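# Rehang the hose on the empty hooks across the room

## Task

Take the hose off the hooks it hangs on now and hang it on the two empty hooks on the facing wall. At the end it must rest there by itself, motionless and not touching the floor; the robot must have released it and backed away from it. Only the hooks may be holding it, not the robot. The robot must not topple or finish leaning, or the task fails.

## Robot and tools

ROBOT. A LinearBot: a base that can drive in any direction, a column about 1.75 m high, and a carriage that lift_m moves 0 to 1 m along it. The carriage holds two identical six-joint arms, each with a two-finger gripper. Each arm base sits about 0.57 m + lift_m above the floor, at x 0.27 m and y +0.33 m (left) or -0.33 m (right) relative to the column. Parts of the carriage extend roughly 0.15 m below the arm bases. A hand reaches about 0.78 m from its shoulder but only about 0.38 m below its arm base. A hand is about 0.16 m long and 0.1 m wide, or 0.14 m with the fingers open. The parked arm pose is joints 1 to 6 = 0, 0.05, 0.05, 1.45, 0, 0. With both arms parked the robot takes up about 0.95 m by 0.7 m. The wheels are strong (7 N m).

CAMERAS. carriage_camera is fixed to the carriage, facing forward and tilted about 20 degrees down. left_wrist_camera and right_wrist_camera look out beyond their fingertips. Images are 672x504 px. Calibration (K, distortion, T_world_to_cam) is given per camera with small per-scene errors; a wrist camera's pose can be off by more because joint errors add up.

FRAMES. Base frame: origin on the floor below the base centre, x forward, y left, z up. left_hand and right_hand report the point between that hand's finger pads in this frame, with quat_wxyz. The hand's z axis runs along the fingers and its y axis is the opening direction. Upright with joints 1, 5 and 6 at 0 gives (1, 0, 0, 0). base_odometry is in the frame the base had when the scene began. It counts wheel rotation, so slipping shows up as motion. Heading is positive to the left, from -3.142 to 3.142.

execute_actions(actions, cameras). actions is a list holding one action or none; none just returns state and pictures. An action may contain base, joints or both; they start together.
- base: a relative move from where the last reported state placed the base, exactly one key. translate_m: metres along x, forward positive, -2 to 2. strafe_m: metres along y, left positive, -2 to 2. rotate_rad: radians about z, counter-clockwise (left) positive, -6.3 to 6.3.
- joints: a single object of named absolute targets, each arm's joints under their own names, not a list. lift_m: 0 to 1 m. left_joint1_rad / right_joint1_rad: -2.617 to 3.054, turning the arm about vertical, 0 forward, positive left. joint2 (shoulder): 0 to 3.141; 0 upper arm level pointing back, 1.57 vertical, 3.14 level pointing forward. joint3 (elbow): 0 to 3.141; 0 folded, 3.14 straight. joint4 (wrist pitch): -1.57 to 1.57; 0 in line with forearm, positive lifts the fingertips. joint5 (wrist yaw): -1.57 to 1.57; positive swings the fingertips to the right, the reverse of joint 1. joint6 (roll about the finger axis): -2.094 to 2.094; positive is clockwise viewed from the forearm. left_gripper_m / right_gripper_m: pad gap, 0 to 0.093 m. Joints 1 to 3 move at most 1.8 rad/s, joints 4 to 6 at 2.7 rad/s. An action lasts at most 15 s.
- cameras: list from carriage_camera, left_wrist_camera, right_wrist_camera, all; omitted, null or ["all"] gives every camera, [] gives none. The pictures line gives the image order.
A joint or base not named keeps whatever target it had and may still be pushing. Any unknown key or value out of range rejects the call and nothing moves. If a result reports a stop, later motion calls in the same reply are skipped.

wait(seconds): 0 to 10 s with no new command; returns state and pictures.
zoom_image(camera, region): region [x0, y0, x1, y1] in pixels of that camera's latest full image, origin top-left, at most 504 by 504.
read_manual(section): only "licences"; moves nothing.
finished_scene(scene): give the number of the scene being ended; it is final and reports success. The goal must already hold and stay held.

RESULTS. base_status / joint_status per motion: done (base: wheels turned the commanded amount, slip included; a 1-2 mm move may fall short yet say done); off_target (stopped short, may still push; normal for a gripper holding something); contact_stop or time_out (target dropped, holding where it stopped); not_followed with a "joint command not followed" line and usually a cause (a self-collision check blocked that arm's targets; the gripper part still runs, and the blocked targets may be retried on later actions); limit_stop_at_motor_heat (resend the target). on_its_own lists uncommanded behaviour; "held at" is the held target, not the position. motor_effort is percent of maximum, positive toward higher joint values, bracket = peak in the last action; readings carry sizeable fixed error and noise. A falling lift effort during descent means a hand or load is resting on something. drive_wheels larger at rest than after a free move means the base is still pressing something. Joint torques are the drives' total output with offsets and noise. Motor temperatures list each arm's joints in joint_positions order. ARM HIT means an arm struck the robot hard.

CAUTIONS. Hand readings drift from reality, worse at long reach; a level hand drops 10-17 cm per kg, and a fully stretched arm may not lift 1 kg. Gripper pads push about 45-60 N. Contact stops on base and lift arrive late or not at all, and the base may coast about 0.3 m after an arm touch; arms and grippers have none and keep pressing, then snap to target when freed. After a blocked drive, back off about 0.2 m (or undo the turn), again if still pressed, then retry. Never let the arms strike or squeeze each other. If an arm is blocked by the self-check, move only that arm clear first, then the other in a later action. The robot can tip and cannot recover: risk grows with a high carriage, outstretched arms, loads, pulling, and sudden stops; about 1.5 kg per hand with both arms forward can topple it; only pictures show a lean. Don't back the column into a table edge. Outstretched arms heat fast: MOTOR HOT at 75 °C, a 10 s arm stop at 90 °C, and at 100 °C the arm goes limp and falls. The robot keeps holding the last command while you think. Avoid drops, slams, hard pushes and leaving anything fallen.

Each tool is called as name(argument=value, ...) on one line, values as JSON.

## Session

execute_actions(actions=[])

Scene clock: 0.00 s.
Joint torques (N m, as the arm reports them, + toward a larger angle): no reading
Motor temperatures (°C, as the motors report them): left_arm=[22 24 22 23 24 24] | right_arm=[24 26 25 23 24 22]
base_odometry: x=+0.000 y=+0.000 heading=+0.000 (m, m, rad; odometry frame)
base_status: not commanded
joint_positions: lift_m=+0.297 left_joint1_rad=-0.019 left_joint2_rad=+0.042 left_joint3_rad=+0.052 left_joint4_rad=+1.405 left_joint5_rad=-0.038 left_joint6_rad=-0.050 left_gripper_m=+0.094 right_joint1_rad=-0.001 right_joint2_rad=+0.054 right_joint3_rad=+0.056 right_joint4_rad=+1.452 right_joint5_rad=+0.024 right_joint6_rad=+0.037 right_gripper_m=+0.095
joint_status: not commanded
motor_effort: lift_m=+26 drive_wheels=+1 (%)
left_hand: x=+0.3237 y=+0.3370 z=+1.2961 quat_wxyz=(+0.996, -0.020, +0.078, -0.033) (m; base frame)
right_hand: x=+0.3145 y=-0.3354 z=+1.2988 quat_wxyz=(+0.998, +0.013, +0.058, +0.017) (m; base frame)
pictures: carriage_camera, left_wrist_camera, right_wrist_camera
Images, in order (width x height): carriage_camera 672x504, left_wrist_camera 672x504, right_wrist_camera 672x504.

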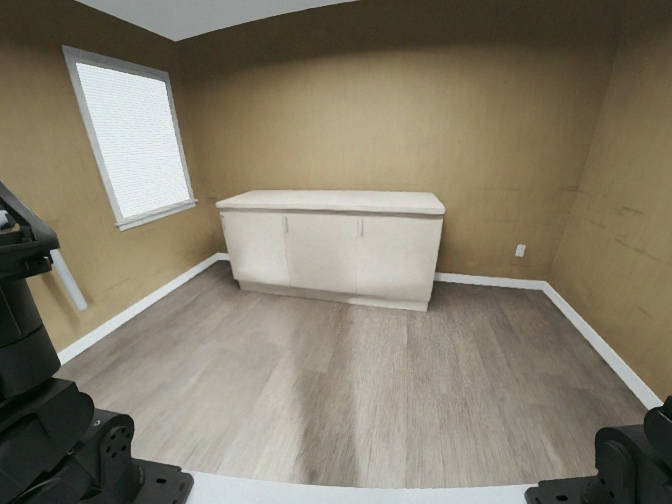

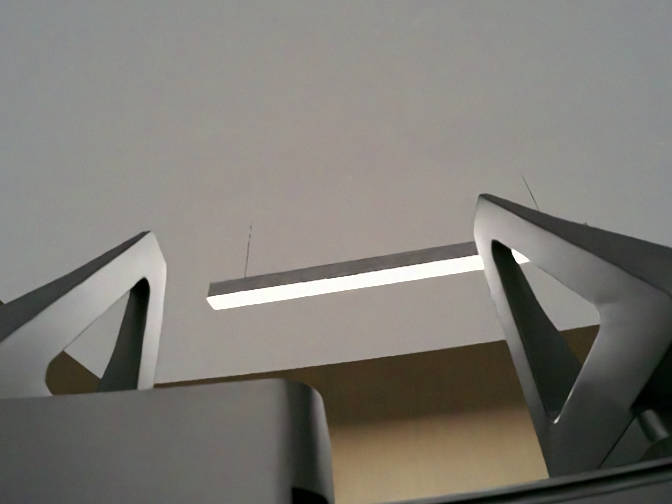

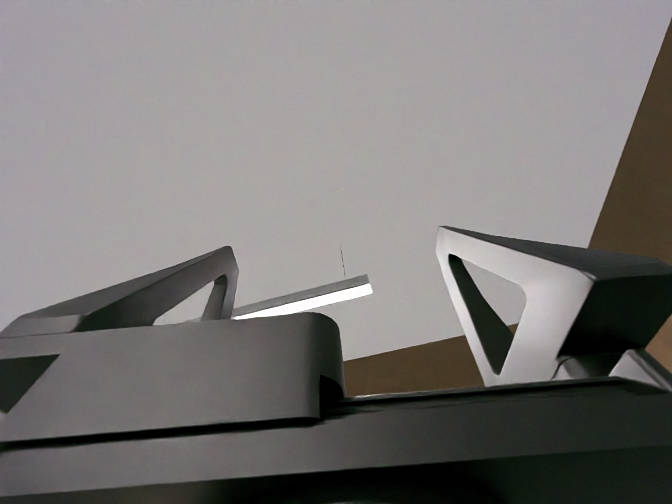

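execute_actions(actions=[{"base":{"rotate_rad":-1.7}}], cameras=["carriage_camera"])

execute_actions(actions=[{"base":{"rotate_rad":3.14}}], cameras=["carriage_camera"])

Scene clock: 6.43 s.
Joint torques (N m, as the arm reports them, + toward a larger angle): left_arm=[ 0.36  4.14  5.73 -0.09  0.13  0.03] | right_arm=[-0.04  4.37  5.1  -0.11 -0.01 -0.07]
Motor temperatures (°C, as the motors report them): left_arm=[22 24 23 23 24 24] | right_arm=[24 27 26 23 24 22]
base_odometry: x=+0.000 y=+0.000 heading=-1.700 (m, m, rad; odometry frame)
base_status: done
joint_positions: lift_m=+0.297 left_joint1_rad=-0.019 left_joint2_rad=+0.042 left_joint3_rad=+0.052 left_joint4_rad=+1.404 left_joint5_rad=-0.038 left_joint6_rad=-0.050 left_gripper_m=+0.094 right_joint1_rad=-0.001 right_joint2_rad=+0.054 right_joint3_rad=+0.056 right_joint4_rad=+1.452 right_joint5_rad=+0.024 right_joint6_rad=+0.037 right_gripper_m=+0.095
joint_status: not commanded
motor_effort: lift_m=+22(24) drive_wheels=+1(8) (%)
left_hand: x=+0.3241 y=+0.3370 z=+1.2960 quat_wxyz=(+0.996, -0.020, +0.078, -0.033) (m; base frame)
right_hand: x=+0.3145 y=-0.3354 z=+1.2988 quat_wxyz=(+0.998, +0.013, +0.058, +0.017) (m; base frame)
pictures: carriage_camera
Images, in order (width x height): carriage_camera 672x504.

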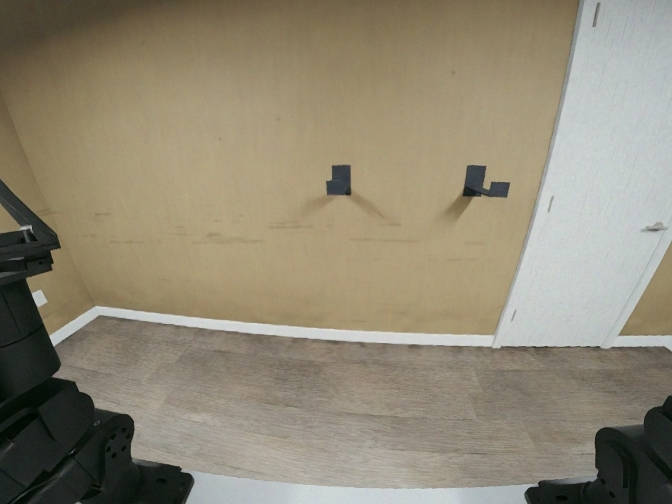

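Scene clock: 10.70 s.
Joint torques (N m, as the arm reports them, + toward a larger angle): left_arm=[ 0.46  3.87  5.69 -0.05  0.06  0.05] | right_arm=[-0.19  4.34  4.98 -0.09  0.   -0.06]
Motor temperatures (°C, as the motors report them): left_arm=[22 24 23 23 24 24] | right_arm=[24 27 26 23 24 22]
base_odometry: x=+0.000 y=+0.000 heading=+1.440 (m, m, rad; odometry frame)
base_status: done
joint_positions: lift_m=+0.297 left_joint1_rad=-0.019 left_joint2_rad=+0.042 left_joint3_rad=+0.052 left_joint4_rad=+1.402 left_joint5_rad=-0.038 left_joint6_rad=-0.050 left_gripper_m=+0.094 right_joint1_rad=-0.001 right_joint2_rad=+0.054 right_joint3_rad=+0.056 right_joint4_rad=+1.451 right_joint5_rad=+0.024 right_joint6_rad=+0.037 right_gripper_m=+0.095
joint_status: not commanded
motor_effort: lift_m=+22(23) drive_wheels=+1(8) (%)
left_hand: x=+0.3246 y=+0.3369 z=+1.2959 quat_wxyz=(+0.996, -0.020, +0.080, -0.033) (m; base frame)
right_hand: x=+0.3149 y=-0.3354 z=+1.2988 quat_wxyz=(+0.998, +0.013, +0.059, +0.017) (m; base frame)
pictures: carriage_camera
Images, in order (width x height): carriage_camera 672x504.

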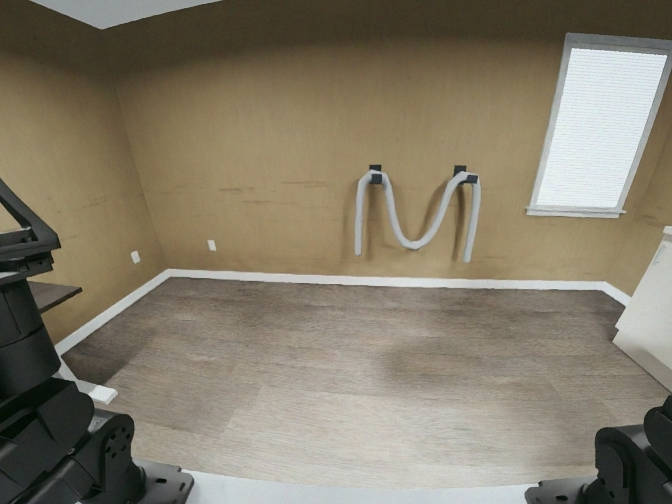

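execute_actions(actions=[{"base":{"rotate_rad":-0.08}}], cameras=[])

execute_actions(actions=[{"base":{"strafe_m":-0.34}}], cameras=[])

execute_actions(actions=[{"base":{"translate_m":1.35},"joints":{"lift_m":0.7,"left_joint2_rad":1.6,"left_joint3_rad":1.4,"left_joint4_rad":-1.0,"left_joint6_rad":1.57,"left_joint5_rad":0,"right_joint2_rad":1.6,"right_joint3_rad":1.4,"right_joint4_rad":-1.0,"right_joint6_rad":0,"right_joint5_rad":0}}])

Scene clock: 24.90 s.
Joint torques (N m, as the arm reports them, + toward a larger angle): left_arm=[0.26 4.11 5.8  0.04 0.13 0.  ] | right_arm=[-0.1   4.44  4.9  -0.07 -0.05 -0.07]
Motor temperatures (°C, as the motors report them): left_arm=[22 25 25 23 24 24] | right_arm=[24 27 27 23 24 22]
base_odometry: x=+0.000 y=+0.000 heading=+1.360 (m, m, rad; odometry frame)
base_status: done
joint_positions: lift_m=+0.297 left_joint1_rad=-0.019 left_joint2_rad=+0.042 left_joint3_rad=+0.052 left_joint4_rad=+1.402 left_joint5_rad=-0.038 left_joint6_rad=-0.050 left_gripper_m=+0.094 right_joint1_rad=-0.001 right_joint2_rad=+0.054 right_joint3_rad=+0.056 right_joint4_rad=+1.451 right_joint5_rad=+0.024 right_joint6_rad=+0.037 right_gripper_m=+0.095
joint_status: not commanded
motor_effort: lift_m=+21(24) drive_wheels=-2(6) (%)
left_hand: x=+0.3246 y=+0.3369 z=+1.2959 quat_wxyz=(+0.996, -0.020, +0.080, -0.033) (m; base frame)
right_hand: x=+0.3149 y=-0.3354 z=+1.2988 quat_wxyz=(+0.998, +0.013, +0.059, +0.017) (m; base frame)
pictures: none
No camera images: the call's "cameras" was empty. Leave "cameras" out to get every camera's image.

Scene clock: 27.60 s.
Joint torques (N m, as the arm reports them, + toward a larger angle): left_arm=[0.26 4.17 5.52 0.04 0.13 0.  ] | right_arm=[-0.08  4.35  5.   -0.06  0.   -0.06]
Motor temperatures (°C, as the motors report them): left_arm=[22 25 25 23 24 24] | right_arm=[24 27 27 23 24 22]
base_odometry: x=+0.333 y=-0.071 heading=+1.361 (m, m, rad; odometry frame)
base_status: done
joint_positions: lift_m=+0.297 left_joint1_rad=-0.019 left_joint2_rad=+0.042 left_joint3_rad=+0.052 left_joint4_rad=+1.402 left_joint5_rad=-0.038 left_joint6_rad=-0.050 left_gripper_m=+0.094 right_joint1_rad=-0.001 right_joint2_rad=+0.054 right_joint3_rad=+0.056 right_joint4_rad=+1.451 right_joint5_rad=+0.024 right_joint6_rad=+0.037 right_gripper_m=+0.095
joint_status: not commanded
motor_effort: lift_m=+24(24) drive_wheels=-3(9) (%)
left_hand: x=+0.3246 y=+0.3369 z=+1.2959 quat_wxyz=(+0.996, -0.020, +0.080, -0.033) (m; base frame)
right_hand: x=+0.3149 y=-0.3354 z=+1.2988 quat_wxyz=(+0.998, +0.013, +0.059, +0.017) (m; base frame)
pictures: none
No camera images: the call's "cameras" was empty. Leave "cameras" out to get every camera's image.

Scene clock: 32.67 s.
Joint torques (N m, as the arm reports them, + toward a larger angle): left_arm=[ 0.47 -7.46  7.41  1.07  0.19  0.04] | right_arm=[-0.1  -8.43  6.81  1.25 -0.04 -0.13]
Motor temperatures (°C, as the motors report them): left_arm=[22 26 26 24 24 24] | right_arm=[24 28 28 24 24 22]
base_odometry: x=+0.615 y=+1.249 heading=+1.360 (m, m, rad; odometry frame)
base_status: done
joint_positions: lift_m=+0.700 left_joint1_rad=-0.019 left_joint2_rad=+1.595 left_joint3_rad=+1.393 left_joint4_rad=-0.989 left_joint5_rad=-0.009 left_joint6_rad=+1.562 left_gripper_m=+0.094 right_joint1_rad=-0.001 right_joint2_rad=+1.595 right_joint3_rad=+1.394 right_joint4_rad=-0.982 right_joint5_rad=+0.006 right_joint6_rad=+0.006 right_gripper_m=+0.095
joint_status: all done
motor_effort: lift_m=+23(28) drive_wheels=-2(8) (%)
left_hand: x=+0.6544 y=+0.3258 z=+1.4280 quat_wxyz=(+0.133, +0.697, +0.691, +0.135) (m; base frame)
right_hand: x=+0.6561 y=-0.3325 z=+1.4287 quat_wxyz=(+0.193, +0.004, +0.981, -0.003) (m; base frame)
pictures: carriage_camera, left_wrist_camera, right_wrist_camera
camera_calibration (this result's frames):
carriage_camera: T_world_to_cam=[[0.0822967, -0.995226, -0.0524726, 0.0821485], [-0.384338, 0.0168851, -0.923038, 1.63428], [0.919517, 0.0961303, -0.381114, 0.473211], [0, 0, 0, 1]] pos_world=[0.18623, 0.00867145, 1.69316]
left_wrist_camera: T_world_to_cam=[[-0.942548, 0.0670881, -0.327266, 1.06092], [-0.161216, 0.766666, 0.621476, -1.03295], [0.292597, 0.638531, -0.711804, 0.745184], [0, 0, 0, 1]] pos_world=[0.615405, 0.244927, 1.51958]
right_wrist_camera: T_world_to_cam=[[-0.060408, -0.998029, -0.0169948, -0.263951], [-0.974742, 0.055314, 0.216376, 0.348545], [-0.215009, 0.0296364, -0.976162, 1.67481], [0, 0, 0, 1]] pos_world=[0.683897, -0.332346, 1.55499]
Images, in order (width x height): carriage_camera 672x504, left_wrist_camera 672x504, right_wrist_camera 672x504.

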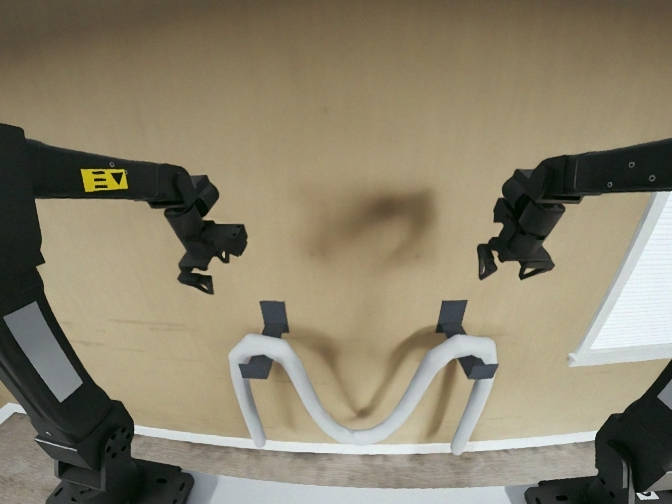

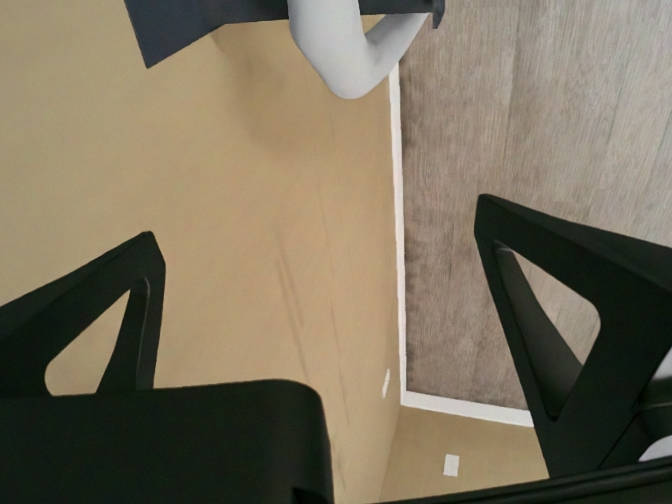

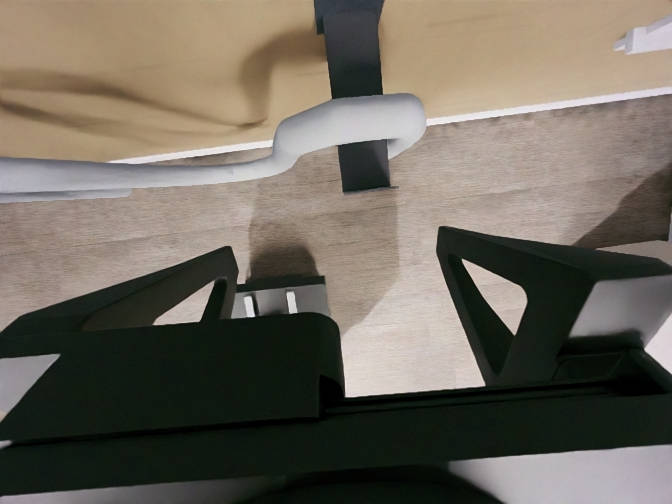

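execute_actions(actions=[{"base":{"translate_m":0.195},"joints":{"lift_m":0.5,"left_joint4_rad":-1.3,"right_joint4_rad":-1.3,"right_joint6_rad":-1.65,"right_joint1_rad":-0.08}}])

Scene clock: 41.93 s.
Joint torques (N m, as the arm reports them, + toward a larger angle): left_arm=[ 0.31 -7.03  6.77  0.46  0.22  0.12] | right_arm=[ 0.12 -7.83  6.12  0.5  -0.1  -0.16]
Motor temperatures (°C, as the motors report them): left_arm=[22 27 27 24 24 24] | right_arm=[24 29 29 24 24 22]
base_odometry: x=+0.656 y=+1.440 heading=+1.360 (m, m, rad; odometry frame)
base_status: done
joint_positions: lift_m=+0.500 left_joint1_rad=-0.019 left_joint2_rad=+1.597 left_joint3_rad=+1.393 left_joint4_rad=-1.295 left_joint5_rad=-0.008 left_joint6_rad=+1.562 left_gripper_m=+0.094 right_joint1_rad=-0.084 right_joint2_rad=+1.596 right_joint3_rad=+1.394 right_joint4_rad=-1.289 right_joint5_rad=+0.004 right_joint6_rad=-1.643 right_gripper_m=+0.095
joint_status: all done
motor_effort: lift_m=+21(17) drive_wheels=-3(9) (%)
left_hand: x=+0.5814 y=+0.3271 z=+1.2106 quat_wxyz=(+0.023, +0.710, +0.703, +0.028) (m; base frame)
right_hand: x=+0.5819 y=-0.3568 z=+1.2110 quat_wxyz=(+0.024, -0.702, +0.711, -0.032) (m; base frame)
pictures: carriage_camera, left_wrist_camera, right_wrist_camera
camera_calibration (this result's frames):
carriage_camera: T_world_to_cam=[[0.0822967, -0.995226, -0.0524726, 0.071661], [-0.384338, 0.0168851, -0.923038, 1.4498], [0.919517, 0.0961303, -0.381114, 0.397039], [0, 0, 0, 1]] pos_world=[0.18623, 0.00867145, 1.49329]
left_wrist_camera: T_world_to_cam=[[-0.997358, 0.0681256, -0.0252056, 0.586725], [0.0358307, 0.763245, 0.645115, -1.05263], [0.0631869, 0.642507, -0.76367, 0.80581], [0, 0, 0, 1]] pos_world=[0.571975, 0.245707, 1.30923]
right_wrist_camera: T_world_to_cam=[[0.994472, -0.0677122, 0.0802547, -0.695997], [-0.101575, -0.814077, 0.571805, -0.924092], [0.0266153, -0.576796, -0.816455, 0.896704], [0, 0, 0, 1]] pos_world=[0.574419, -0.282195, 1.31638]
Images, in order (width x height): carriage_camera 672x504, left_wrist_camera 672x504, right_wrist_camera 672x504.

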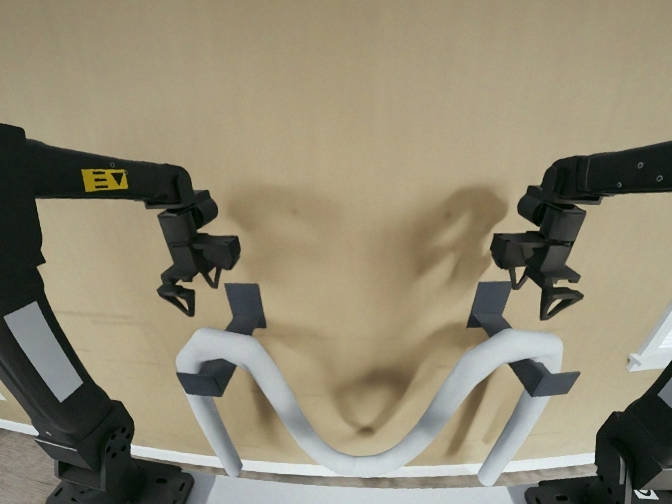

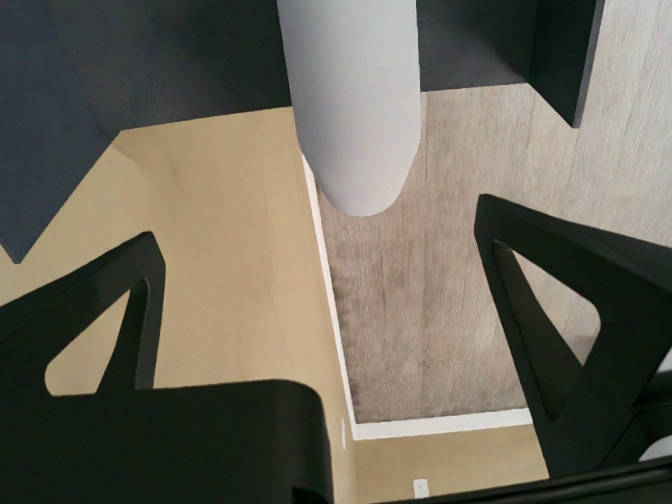

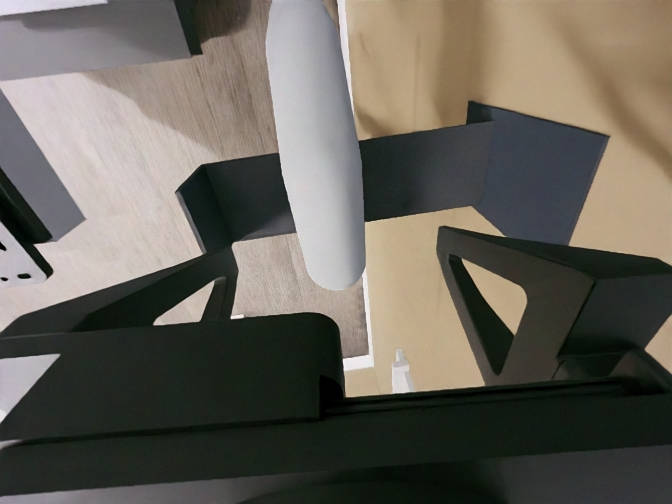

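execute_actions(actions=[{"base":{"translate_m":-0.007},"joints":{"lift_m":0.41,"left_joint1_rad":-0.06,"left_joint6_rad":1.5,"right_joint1_rad":-0.13,"right_joint6_rad":-1.7}}])

Scene clock: 45.10 s.
Joint torques (N m, as the arm reports them, + toward a larger angle): left_arm=[-0.38 -7.25  6.74  0.51  0.29 -0.08] | right_arm=[-0.19 -7.91  6.09  0.5  -0.11 -0.17]
Motor temperatures (°C, as the motors report them): left_arm=[22 27 27 24 24 24] | right_arm=[24 29 29 24 24 22]
base_odometry: x=+0.655 y=+1.433 heading=+1.360 (m, m, rad; odometry frame)
base_status: done
joint_positions: lift_m=+0.410 left_joint1_rad=-0.054 left_joint2_rad=+1.597 left_joint3_rad=+1.394 left_joint4_rad=-1.295 left_joint5_rad=-0.007 left_joint6_rad=+1.506 left_gripper_m=+0.094 right_joint1_rad=-0.130 right_joint2_rad=+1.597 right_joint3_rad=+1.394 right_joint4_rad=-1.290 right_joint5_rad=+0.003 right_joint6_rad=-1.692 right_gripper_m=+0.095
joint_status: all done
motor_effort: lift_m=+21(19) drive_wheels=-1(8) (%)
left_hand: x=+0.5811 y=+0.3163 z=+1.1208 quat_wxyz=(+0.025, +0.703, +0.710, +0.027) (m; base frame)
right_hand: x=+0.5802 y=-0.3705 z=+1.1210 quat_wxyz=(+0.023, -0.703, +0.710, -0.032) (m; base frame)
pictures: carriage_camera, left_wrist_camera, right_wrist_camera
camera_calibration (this result's frames):
carriage_camera: T_world_to_cam=[[0.0822967, -0.995226, -0.0524726, 0.0669392], [-0.384338, 0.0168851, -0.923038, 1.36673], [0.919517, 0.0961303, -0.381114, 0.362744], [0, 0, 0, 1]] pos_world=[0.18623, 0.00867145, 1.40331]
left_wrist_camera: T_world_to_cam=[[-0.998521, 0.0476819, -0.0261314, 0.593118], [0.019875, 0.767414, 0.640844, -0.973727], [0.0506103, 0.639377, -0.767226, 0.756472], [0, 0, 0, 1]] pos_world=[0.573308, 0.2353, 1.21989]
right_wrist_camera: T_world_to_cam=[[0.994828, -0.0645367, 0.0784321, -0.685024], [-0.0980066, -0.81268, 0.574409, -0.888366], [0.0266698, -0.579125, -0.814803, 0.812634], [0, 0, 0, 1]] pos_world=[0.572743, -0.29555, 1.22615]
Images, in order (width x height): carriage_camera 672x504, left_wrist_camera 672x504, right_wrist_camera 672x504.

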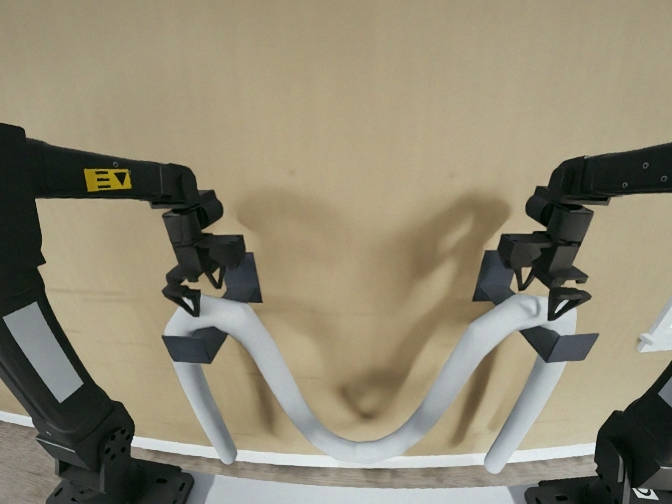

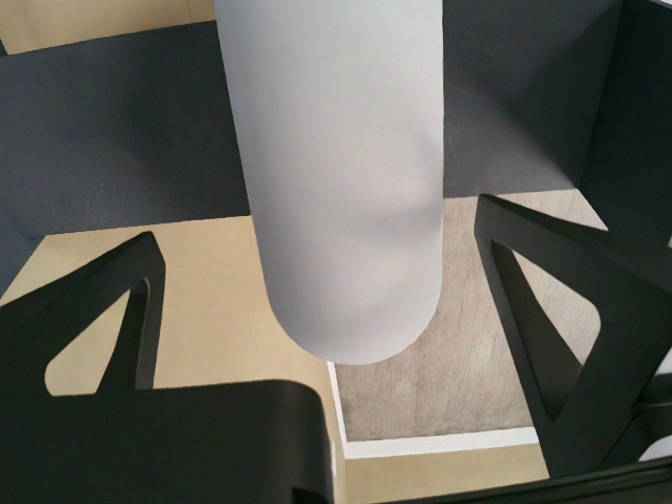

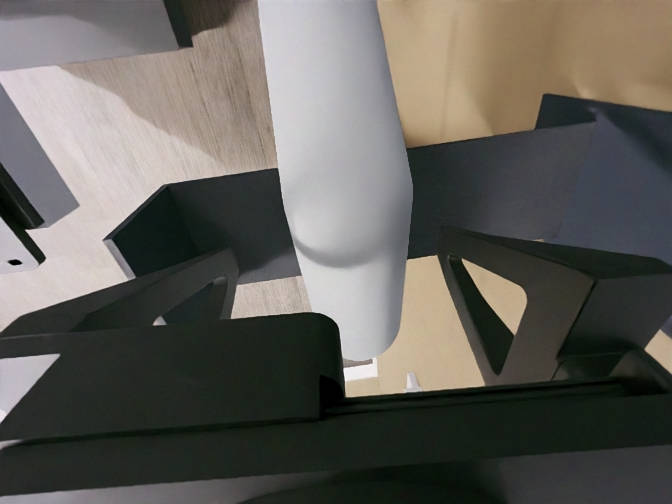

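execute_actions(actions=[{"joints":{"lift_m":0.372,"left_joint4_rad":-1.34,"right_joint4_rad":-1.27}}])

execute_actions(actions=[{"joints":{"left_gripper_m":0.03,"right_gripper_m":0.03}}], cameras=[])

execute_actions(actions=[{"joints":{"lift_m":0.43}}])

Scene clock: 50.27 s.
Joint torques (N m, as the arm reports them, + toward a larger angle): left_arm=[ 0.08 -7.16  6.81  0.32  0.16 -0.08] | right_arm=[-0.16 -7.99  6.03  0.67 -0.09 -0.16]
Motor temperatures (°C, as the motors report them): left_arm=[22 27 28 24 24 24] | right_arm=[24 30 30 24 24 22]
base_odometry: x=+0.655 y=+1.433 heading=+1.360 (m, m, rad; odometry frame)
base_status: not commanded
joint_positions: lift_m=+0.372 left_joint1_rad=-0.054 left_joint2_rad=+1.598 left_joint3_rad=+1.394 left_joint4_rad=-1.329 left_joint5_rad=-0.007 left_joint6_rad=+1.506 left_gripper_m=+0.094 right_joint1_rad=-0.130 right_joint2_rad=+1.597 right_joint3_rad=+1.394 right_joint4_rad=-1.276 right_joint5_rad=+0.003 right_joint6_rad=-1.692 right_gripper_m=+0.095
joint_status: all done
motor_effort: lift_m=+23(23) drive_wheels=-2(1) (%)
left_hand: x=+0.5728 y=+0.3168 z=+1.0821 quat_wxyz=(+0.012, +0.703, +0.711, +0.015) (m; base frame)
right_hand: x=+0.5838 y=-0.3710 z=+1.0832 quat_wxyz=(+0.027, -0.703, +0.710, -0.038) (m; base frame)
pictures: carriage_camera, left_wrist_camera, right_wrist_camera
camera_calibration (this result's frames):
carriage_camera: T_world_to_cam=[[0.0822967, -0.995226, -0.0524726, 0.0649435], [-0.384338, 0.0168851, -0.923038, 1.33163], [0.919517, 0.0961303, -0.381114, 0.348249], [0, 0, 0, 1]] pos_world=[0.18623, 0.00867145, 1.36528]
left_wrist_camera: T_world_to_cam=[[-0.998825, 0.0476984, 0.0085791, 0.546406], [0.0420975, 0.766211, 0.641209, -0.961848], [0.0240113, 0.640817, -0.767318, 0.741792], [0, 0, 0, 1]] pos_world=[0.568444, 0.235563, 1.18125]
right_wrist_camera: T_world_to_cam=[[0.993597, -0.0643753, 0.0928437, -0.700526], [-0.106263, -0.811598, 0.574471, -0.861514], [0.0383701, -0.580658, -0.813243, 0.772351], [0, 0, 0, 1]] pos_world=[0.574858, -0.295828, 1.18806]
Images, in order (width x height): carriage_camera 672x504, left_wrist_camera 672x504, right_wrist_camera 672x504.

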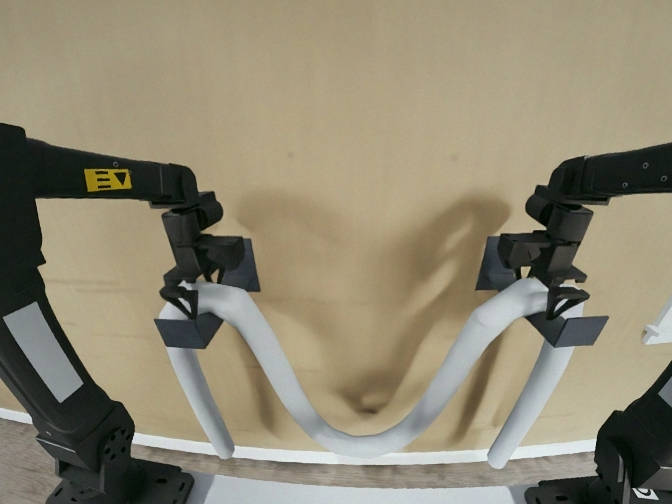

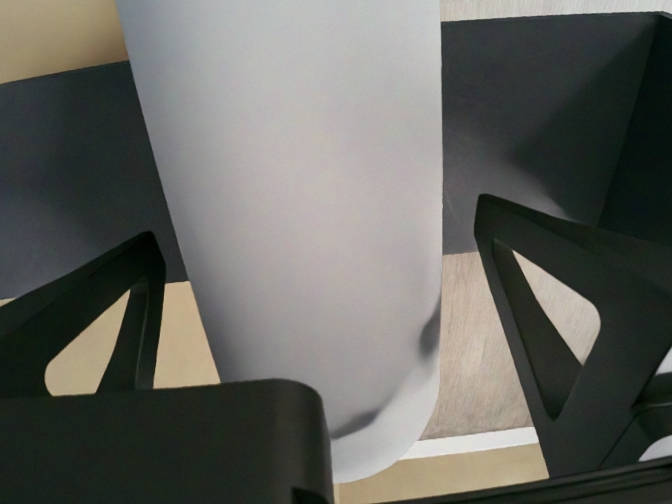

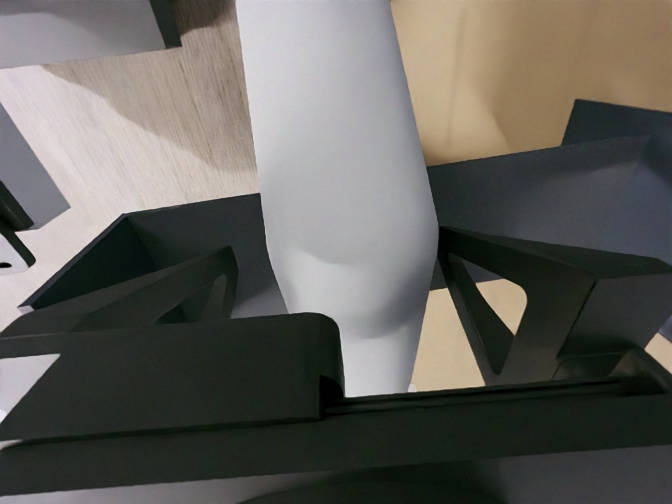

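Scene clock: 50.90 s.
Joint torques (N m, as the arm reports them, + toward a larger angle): left_arm=[-0.22 -7.2   6.65  0.34  0.24 -0.04] | right_arm=[-0.09 -7.96  6.07  0.51 -0.09 -0.14]
Motor temperatures (°C, as the motors report them): left_arm=[22 28 28 24 24 24] | right_arm=[24 30 30 24 24 22]
base_odometry: x=+0.655 y=+1.433 heading=+1.360 (m, m, rad; odometry frame)
base_status: not commanded
joint_positions: lift_m=+0.372 left_joint1_rad=-0.054 left_joint2_rad=+1.598 left_joint3_rad=+1.394 left_joint4_rad=-1.330 left_joint5_rad=-0.007 left_joint6_rad=+1.506 left_gripper_m=+0.058 right_joint1_rad=-0.130 right_joint2_rad=+1.597 right_joint3_rad=+1.396 right_joint4_rad=-1.258 right_joint5_rad=+0.000 right_joint6_rad=-1.694 right_gripper_m=+0.059
joint_status: left_gripper_m off_target (ended at +0.058, target +0.030); right_gripper_m off_target (ended at +0.059, target +0.030)
motor_effort: lift_m=+22(22) drive_wheels=-2(2) (%)
left_hand: x=+0.5727 y=+0.3168 z=+1.0821 quat_wxyz=(+0.012, +0.703, +0.711, +0.015) (m; base frame)
right_hand: x=+0.5885 y=-0.3710 z=+1.0841 quat_wxyz=(+0.034, -0.703, +0.708, -0.044) (m; base frame)
pictures: none
No camera images: the call's "cameras" was empty. Leave "cameras" out to get every camera's image.

Scene clock: 51.67 s.
Joint torques (N m, as the arm reports them, + toward a larger angle): left_arm=[-0.02 -9.13  6.79  0.26  0.26 -0.03] | right_arm=[ -0.14 -10.1    6.72   0.48   0.06  -0.11]
Motor temperatures (°C, as the motors report them): left_arm=[22 28 28 24 24 24] | right_arm=[24 30 30 24 24 22]
base_odometry: x=+0.655 y=+1.433 heading=+1.360 (m, m, rad; odometry frame)
base_status: not commanded
joint_positions: lift_m=+0.430 left_joint1_rad=-0.054 left_joint2_rad=+1.619 left_joint3_rad=+1.390 left_joint4_rad=-1.331 left_joint5_rad=-0.010 left_joint6_rad=+1.506 left_gripper_m=+0.058 right_joint1_rad=-0.130 right_joint2_rad=+1.619 right_joint3_rad=+1.385 right_joint4_rad=-1.267 right_joint5_rad=-0.013 right_joint6_rad=-1.694 right_gripper_m=+0.059
joint_status: all done
motor_effort: lift_m=+27(33) drive_wheels=+1(2) (%)
left_hand: x=+0.5719 y=+0.3174 z=+1.1329 quat_wxyz=(+0.000, +0.703, +0.711, +0.007) (m; base frame)
right_hand: x=+0.5847 y=-0.3683 z=+1.1321 quat_wxyz=(+0.026, -0.704, +0.709, -0.024) (m; base frame)
pictures: carriage_camera, left_wrist_camera, right_wrist_camera
camera_calibration (this result's frames):
carriage_camera: T_world_to_cam=[[0.0822967, -0.995226, -0.0524726, 0.0679664], [-0.384338, 0.0168851, -0.923038, 1.38481], [0.919517, 0.0961303, -0.381114, 0.370205], [0, 0, 0, 1]] pos_world=[0.18623, 0.00867145, 1.42288]
left_wrist_camera: T_world_to_cam=[[-0.99824, 0.0471256, 0.0360111, 0.513783], [0.059241, 0.763084, 0.643578, -1.00637], [0.00284948, 0.644578, -0.764533, 0.788132], [0, 0, 0, 1]] pos_world=[0.570251, 0.235717, 1.23173]
right_wrist_camera: T_world_to_cam=[[0.995492, -0.0627204, 0.07114, -0.681676], [-0.0919314, -0.822509, 0.561273, -0.884841], [0.02331, -0.565283, -0.824568, 0.840971], [0, 0, 0, 1]] pos_world=[0.577656, -0.295159, 1.23857]
Images, in order (width x height): carriage_camera 672x504, left_wrist_camera 672x504, right_wrist_camera 672x504.

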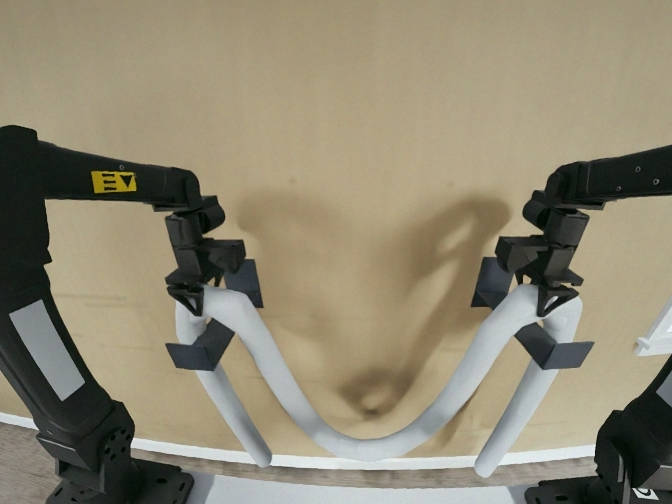

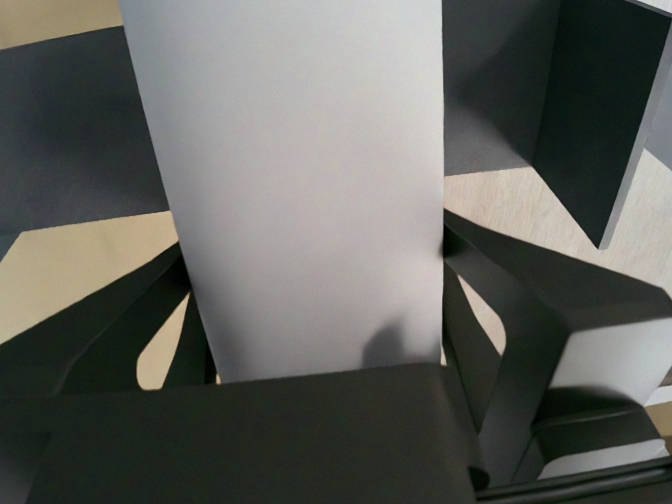

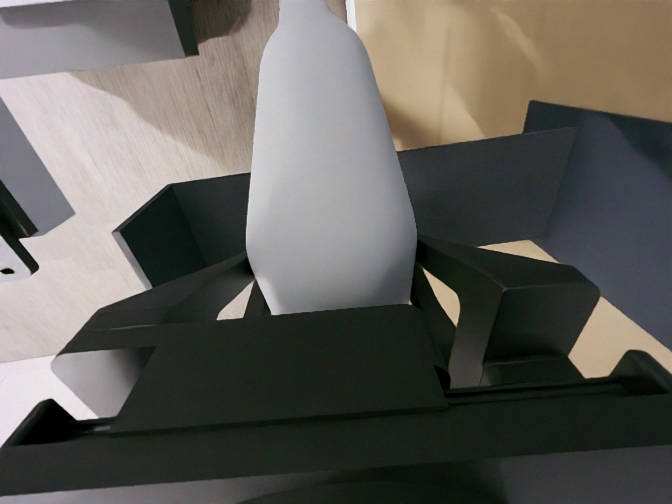

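execute_actions(actions=[{"joints":{"lift_m":0.56,"left_joint1_rad":0.0,"right_joint1_rad":-0.16}}], cameras=["carriage_camera"])

execute_actions(actions=[{"base":{"translate_m":-1.5}}], cameras=["carriage_camera"])

execute_actions(actions=[{"base":{"rotate_rad":-3.14}}], cameras=["carriage_camera"])

execute_actions(actions=[{"base":{"strafe_m":-0.465}}], cameras=[])

execute_actions(actions=[{"base":{"translate_m":0.5},"joints":{"lift_m":0.6}}])

Scene clock: 57.10 s.
Joint torques (N m, as the arm reports them, + toward a larger angle): left_arm=[ 0.82 -9.13  7.19  0.35  0.18 -0.03] | right_arm=[ -0.55 -10.28   6.46   0.53   0.06  -0.12]
Motor temperatures (°C, as the motors report them): left_arm=[22 29 28 24 24 24] | right_arm=[24 31 30 24 24 22]
base_odometry: x=+0.655 y=+1.433 heading=+1.360 (m, m, rad; odometry frame)
base_status: not commanded
joint_positions: lift_m=+0.560 left_joint1_rad=-0.007 left_joint2_rad=+1.621 left_joint3_rad=+1.390 left_joint4_rad=-1.332 left_joint5_rad=-0.009 left_joint6_rad=+1.506 left_gripper_m=+0.058 right_joint1_rad=-0.156 right_joint2_rad=+1.621 right_joint3_rad=+1.385 right_joint4_rad=-1.270 right_joint5_rad=-0.018 right_joint6_rad=-1.694 right_gripper_m=+0.059
joint_status: all done
motor_effort: lift_m=+27(31) drive_wheels=+1(1) (%)
left_hand: x=+0.5721 y=+0.3307 z=+1.2625 quat_wxyz=(+0.000, +0.686, +0.727, +0.006) (m; base frame)
right_hand: x=+0.5829 y=-0.3750 z=+1.2618 quat_wxyz=(+0.027, -0.695, +0.718, -0.021) (m; base frame)
pictures: carriage_camera
camera_calibration (this result's frames):
carriage_camera: T_world_to_cam=[[0.0822967, -0.995226, -0.0524726, 0.0747885], [-0.384338, 0.0168851, -0.923038, 1.50481], [0.919517, 0.0961303, -0.381114, 0.419754], [0, 0, 0, 1]] pos_world=[0.18623, 0.00867145, 1.5529]
Images, in order (width x height): carriage_camera 672x504.

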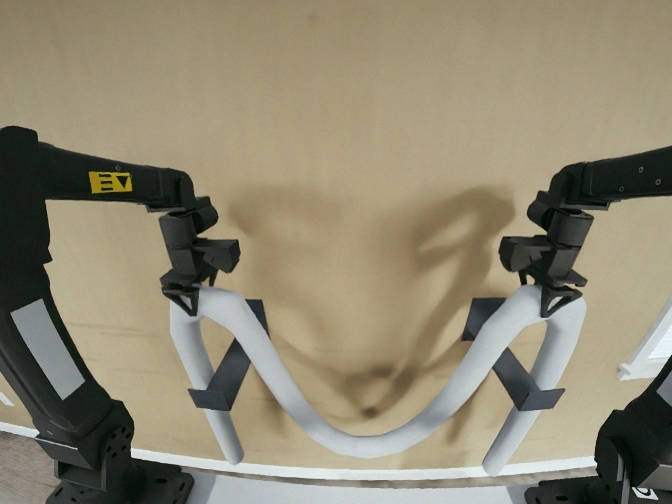

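Scene clock: 62.47 s.
Joint torques (N m, as the arm reports them, + toward a larger angle): left_arm=[ 0.78 -9.22  6.91  0.34  0.22 -0.08] | right_arm=[ -0.65 -10.24   6.65   0.63   0.06  -0.15]
Motor temperatures (°C, as the motors report them): left_arm=[22 29 28 24 24 24] | right_arm=[24 32 31 24 24 22]
base_odometry: x=+0.340 y=-0.034 heading=+1.360 (m, m, rad; odometry frame)
base_status: done
joint_positions: lift_m=+0.560 left_joint1_rad=-0.007 left_joint2_rad=+1.621 left_joint3_rad=+1.390 left_joint4_rad=-1.337 left_joint5_rad=-0.009 left_joint6_rad=+1.506 left_gripper_m=+0.058 right_joint1_rad=-0.156 right_joint2_rad=+1.621 right_joint3_rad=+1.385 right_joint4_rad=-1.278 right_joint5_rad=-0.018 right_joint6_rad=-1.694 right_gripper_m=+0.059
joint_status: not commanded
motor_effort: lift_m=+28(27) drive_wheels=-1(12) (%)
left_hand: x=+0.5709 y=+0.3307 z=+1.2624 quat_wxyz=(-0.002, +0.686, +0.727, +0.005) (m; base frame)
right_hand: x=+0.5810 y=-0.3747 z=+1.2617 quat_wxyz=(+0.024, -0.695, +0.718, -0.017) (m; base frame)
pictures: carriage_camera
camera_calibration (this result's frames):
carriage_camera: T_world_to_cam=[[0.0822967, -0.995226, -0.0524726, 0.0747885], [-0.384338, 0.0168851, -0.923038, 1.50481], [0.919517, 0.0961303, -0.381114, 0.419754], [0, 0, 0, 1]] pos_world=[0.18623, 0.00867145, 1.5529]
Images, in order (width x height): carriage_camera 672x504.

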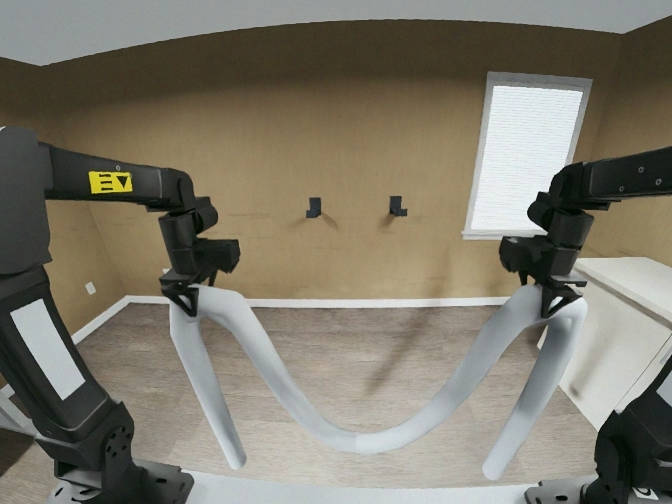

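Scene clock: 66.73 s.
Joint torques (N m, as the arm reports them, + toward a larger angle): left_arm=[ 0.73 -9.29  6.93  0.26  0.15 -0.07] | right_arm=[  0.02 -10.23   6.78   0.63   0.02  -0.15]
Motor temperatures (°C, as the motors report them): left_arm=[22 30 29 24 24 24] | right_arm=[24 32 31 24 24 22]
base_odometry: x=+0.340 y=-0.034 heading=-1.780 (m, m, rad; odometry frame)
base_status: done
joint_positions: lift_m=+0.560 left_joint1_rad=+0.000 left_joint2_rad=+1.621 left_joint3_rad=+1.390 left_joint4_rad=-1.323 left_joint5_rad=-0.004 left_joint6_rad=+1.505 left_gripper_m=+0.058 right_joint1_rad=-0.163 right_joint2_rad=+1.621 right_joint3_rad=+1.385 right_joint4_rad=-1.280 right_joint5_rad=-0.012 right_joint6_rad=-1.694 right_gripper_m=+0.059
joint_status: not commanded
motor_effort: lift_m=+27(26) drive_wheels=+2(10) (%)
left_hand: x=+0.5742 y=+0.3318 z=+1.2625 quat_wxyz=(+0.005, +0.684, +0.730, +0.007) (m; base frame)
right_hand: x=+0.5802 y=-0.3776 z=+1.2616 quat_wxyz=(+0.022, -0.693, +0.721, -0.019) (m; base frame)
pictures: carriage_camera
camera_calibration (this result's frames):
carriage_camera: T_world_to_cam=[[0.0822967, -0.995226, -0.0524726, 0.0747885], [-0.384338, 0.0168851, -0.923038, 1.50481], [0.919517, 0.0961303, -0.381114, 0.419754], [0, 0, 0, 1]] pos_world=[0.18623, 0.00867145, 1.5529]
Images, in order (width x height): carriage_camera 672x504.

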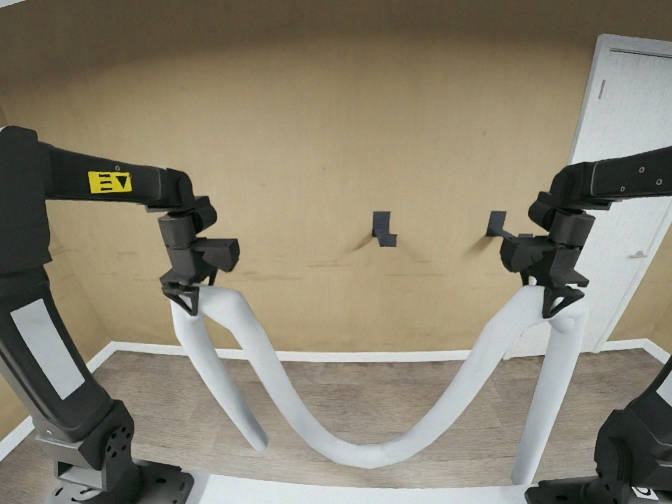

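Scene clock: 69.73 s.
Joint torques (N m, as the arm reports them, + toward a larger angle): left_arm=[-0.01 -9.07  6.88  0.34  0.17 -0.07] | right_arm=[  0.06 -10.2    6.72   0.59   0.11  -0.12]
Motor temperatures (°C, as the motors report them): left_arm=[22 30 29 24 24 24] | right_arm=[24 33 31 24 24 22]
base_odometry: x=-0.114 y=+0.063 heading=-1.781 (m, m, rad; odometry frame)
base_status: done
joint_positions: lift_m=+0.560 left_joint1_rad=+0.000 left_joint2_rad=+1.621 left_joint3_rad=+1.390 left_joint4_rad=-1.331 left_joint5_rad=-0.004 left_joint6_rad=+1.505 left_gripper_m=+0.058 right_joint1_rad=-0.162 right_joint2_rad=+1.621 right_joint3_rad=+1.385 right_joint4_rad=-1.280 right_joint5_rad=-0.022 right_joint6_rad=-1.694 right_gripper_m=+0.059
joint_status: not commanded
motor_effort: lift_m=+27(27) drive_wheels=-4(10) (%)
left_hand: x=+0.5722 y=+0.3318 z=+1.2625 quat_wxyz=(+0.002, +0.684, +0.730, +0.004) (m; base frame)
right_hand: x=+0.5804 y=-0.3757 z=+1.2617 quat_wxyz=(+0.025, -0.693, +0.720, -0.016) (m; base frame)
pictures: none
No camera images: the call's "cameras" was empty. Leave "cameras" out to get every camera's image.

Scene clock: 72.97 s.
Joint torques (N m, as the arm reports them, + toward a larger angle): left_arm=[ 0.43 -8.8   6.73  0.31  0.14 -0.04] | right_arm=[ 0.04 -9.68  6.78  0.64  0.13 -0.13]
Motor temperatures (°C, as the motors report them): left_arm=[22 31 29 24 24 24] | right_arm=[24 33 32 24 24 22]
base_odometry: x=-0.219 y=-0.425 heading=-1.781 (m, m, rad; odometry frame)
base_status: done
joint_positions: lift_m=+0.600 left_joint1_rad=+0.000 left_joint2_rad=+1.616 left_joint3_rad=+1.390 left_joint4_rad=-1.335 left_joint5_rad=-0.004 left_joint6_rad=+1.505 left_gripper_m=+0.058 right_joint1_rad=-0.162 right_joint2_rad=+1.616 right_joint3_rad=+1.384 right_joint4_rad=-1.280 right_joint5_rad=-0.022 right_joint6_rad=-1.694 right_gripper_m=+0.059
joint_status: all done
motor_effort: lift_m=+26(29) drive_wheels=-3(7) (%)
left_hand: x=+0.5713 y=+0.3318 z=+1.3039 quat_wxyz=(+0.003, +0.684, +0.730, +0.005) (m; base frame)
right_hand: x=+0.5799 y=-0.3756 z=+1.3026 quat_wxyz=(+0.026, -0.693, +0.720, -0.017) (m; base frame)
pictures: carriage_camera, left_wrist_camera, right_wrist_camera
camera_calibration (this result's frames):
carriage_camera: T_world_to_cam=[[0.0822967, -0.995226, -0.0524726, 0.0768929], [-0.384338, 0.0168851, -0.923038, 1.54183], [0.919517, 0.0961303, -0.381114, 0.435039], [0, 0, 0, 1]] pos_world=[0.18623, 0.00867145, 1.593]
left_wrist_camera: T_world_to_cam=[[-0.999327, -0.00669013, 0.0360535, 0.524779], [0.0178888, 0.769331, 0.638599, -1.0993], [-0.0320094, 0.638815, -0.768694, 0.936887], [0, 0, 0, 1]] pos_world=[0.57408, 0.250737, 1.40327]
right_wrist_camera: T_world_to_cam=[[0.993732, -0.0943388, 0.0599803, -0.68587], [-0.111759, -0.825343, 0.553461, -0.966376], [-0.00270852, -0.556695, -0.830713, 1.00383], [0, 0, 0, 1]] pos_world=[0.576288, -0.303469, 1.40988]
Images, in order (width x height): carriage_camera 672x504, left_wrist_camera 672x504, right_wrist_camera 672x504.

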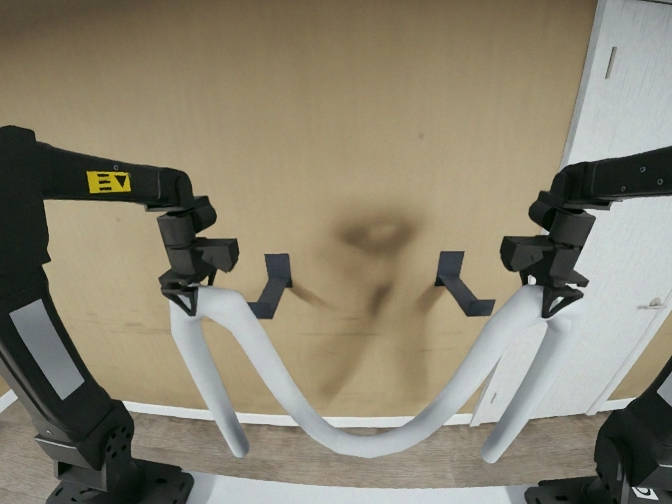

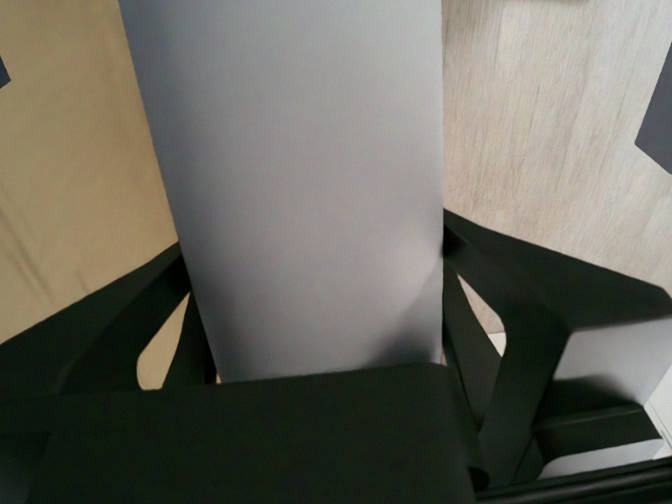

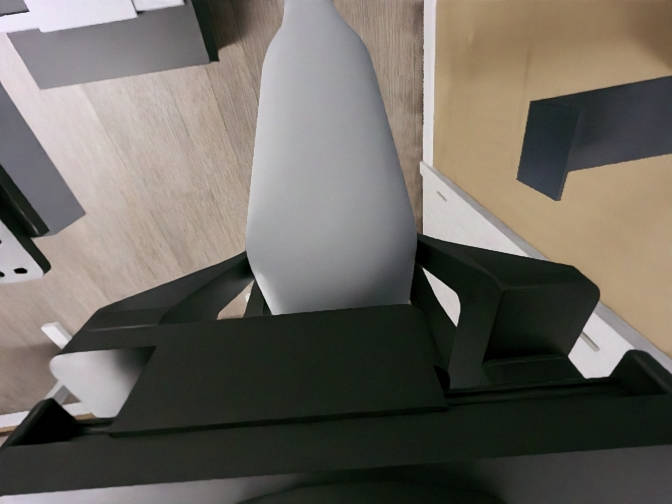

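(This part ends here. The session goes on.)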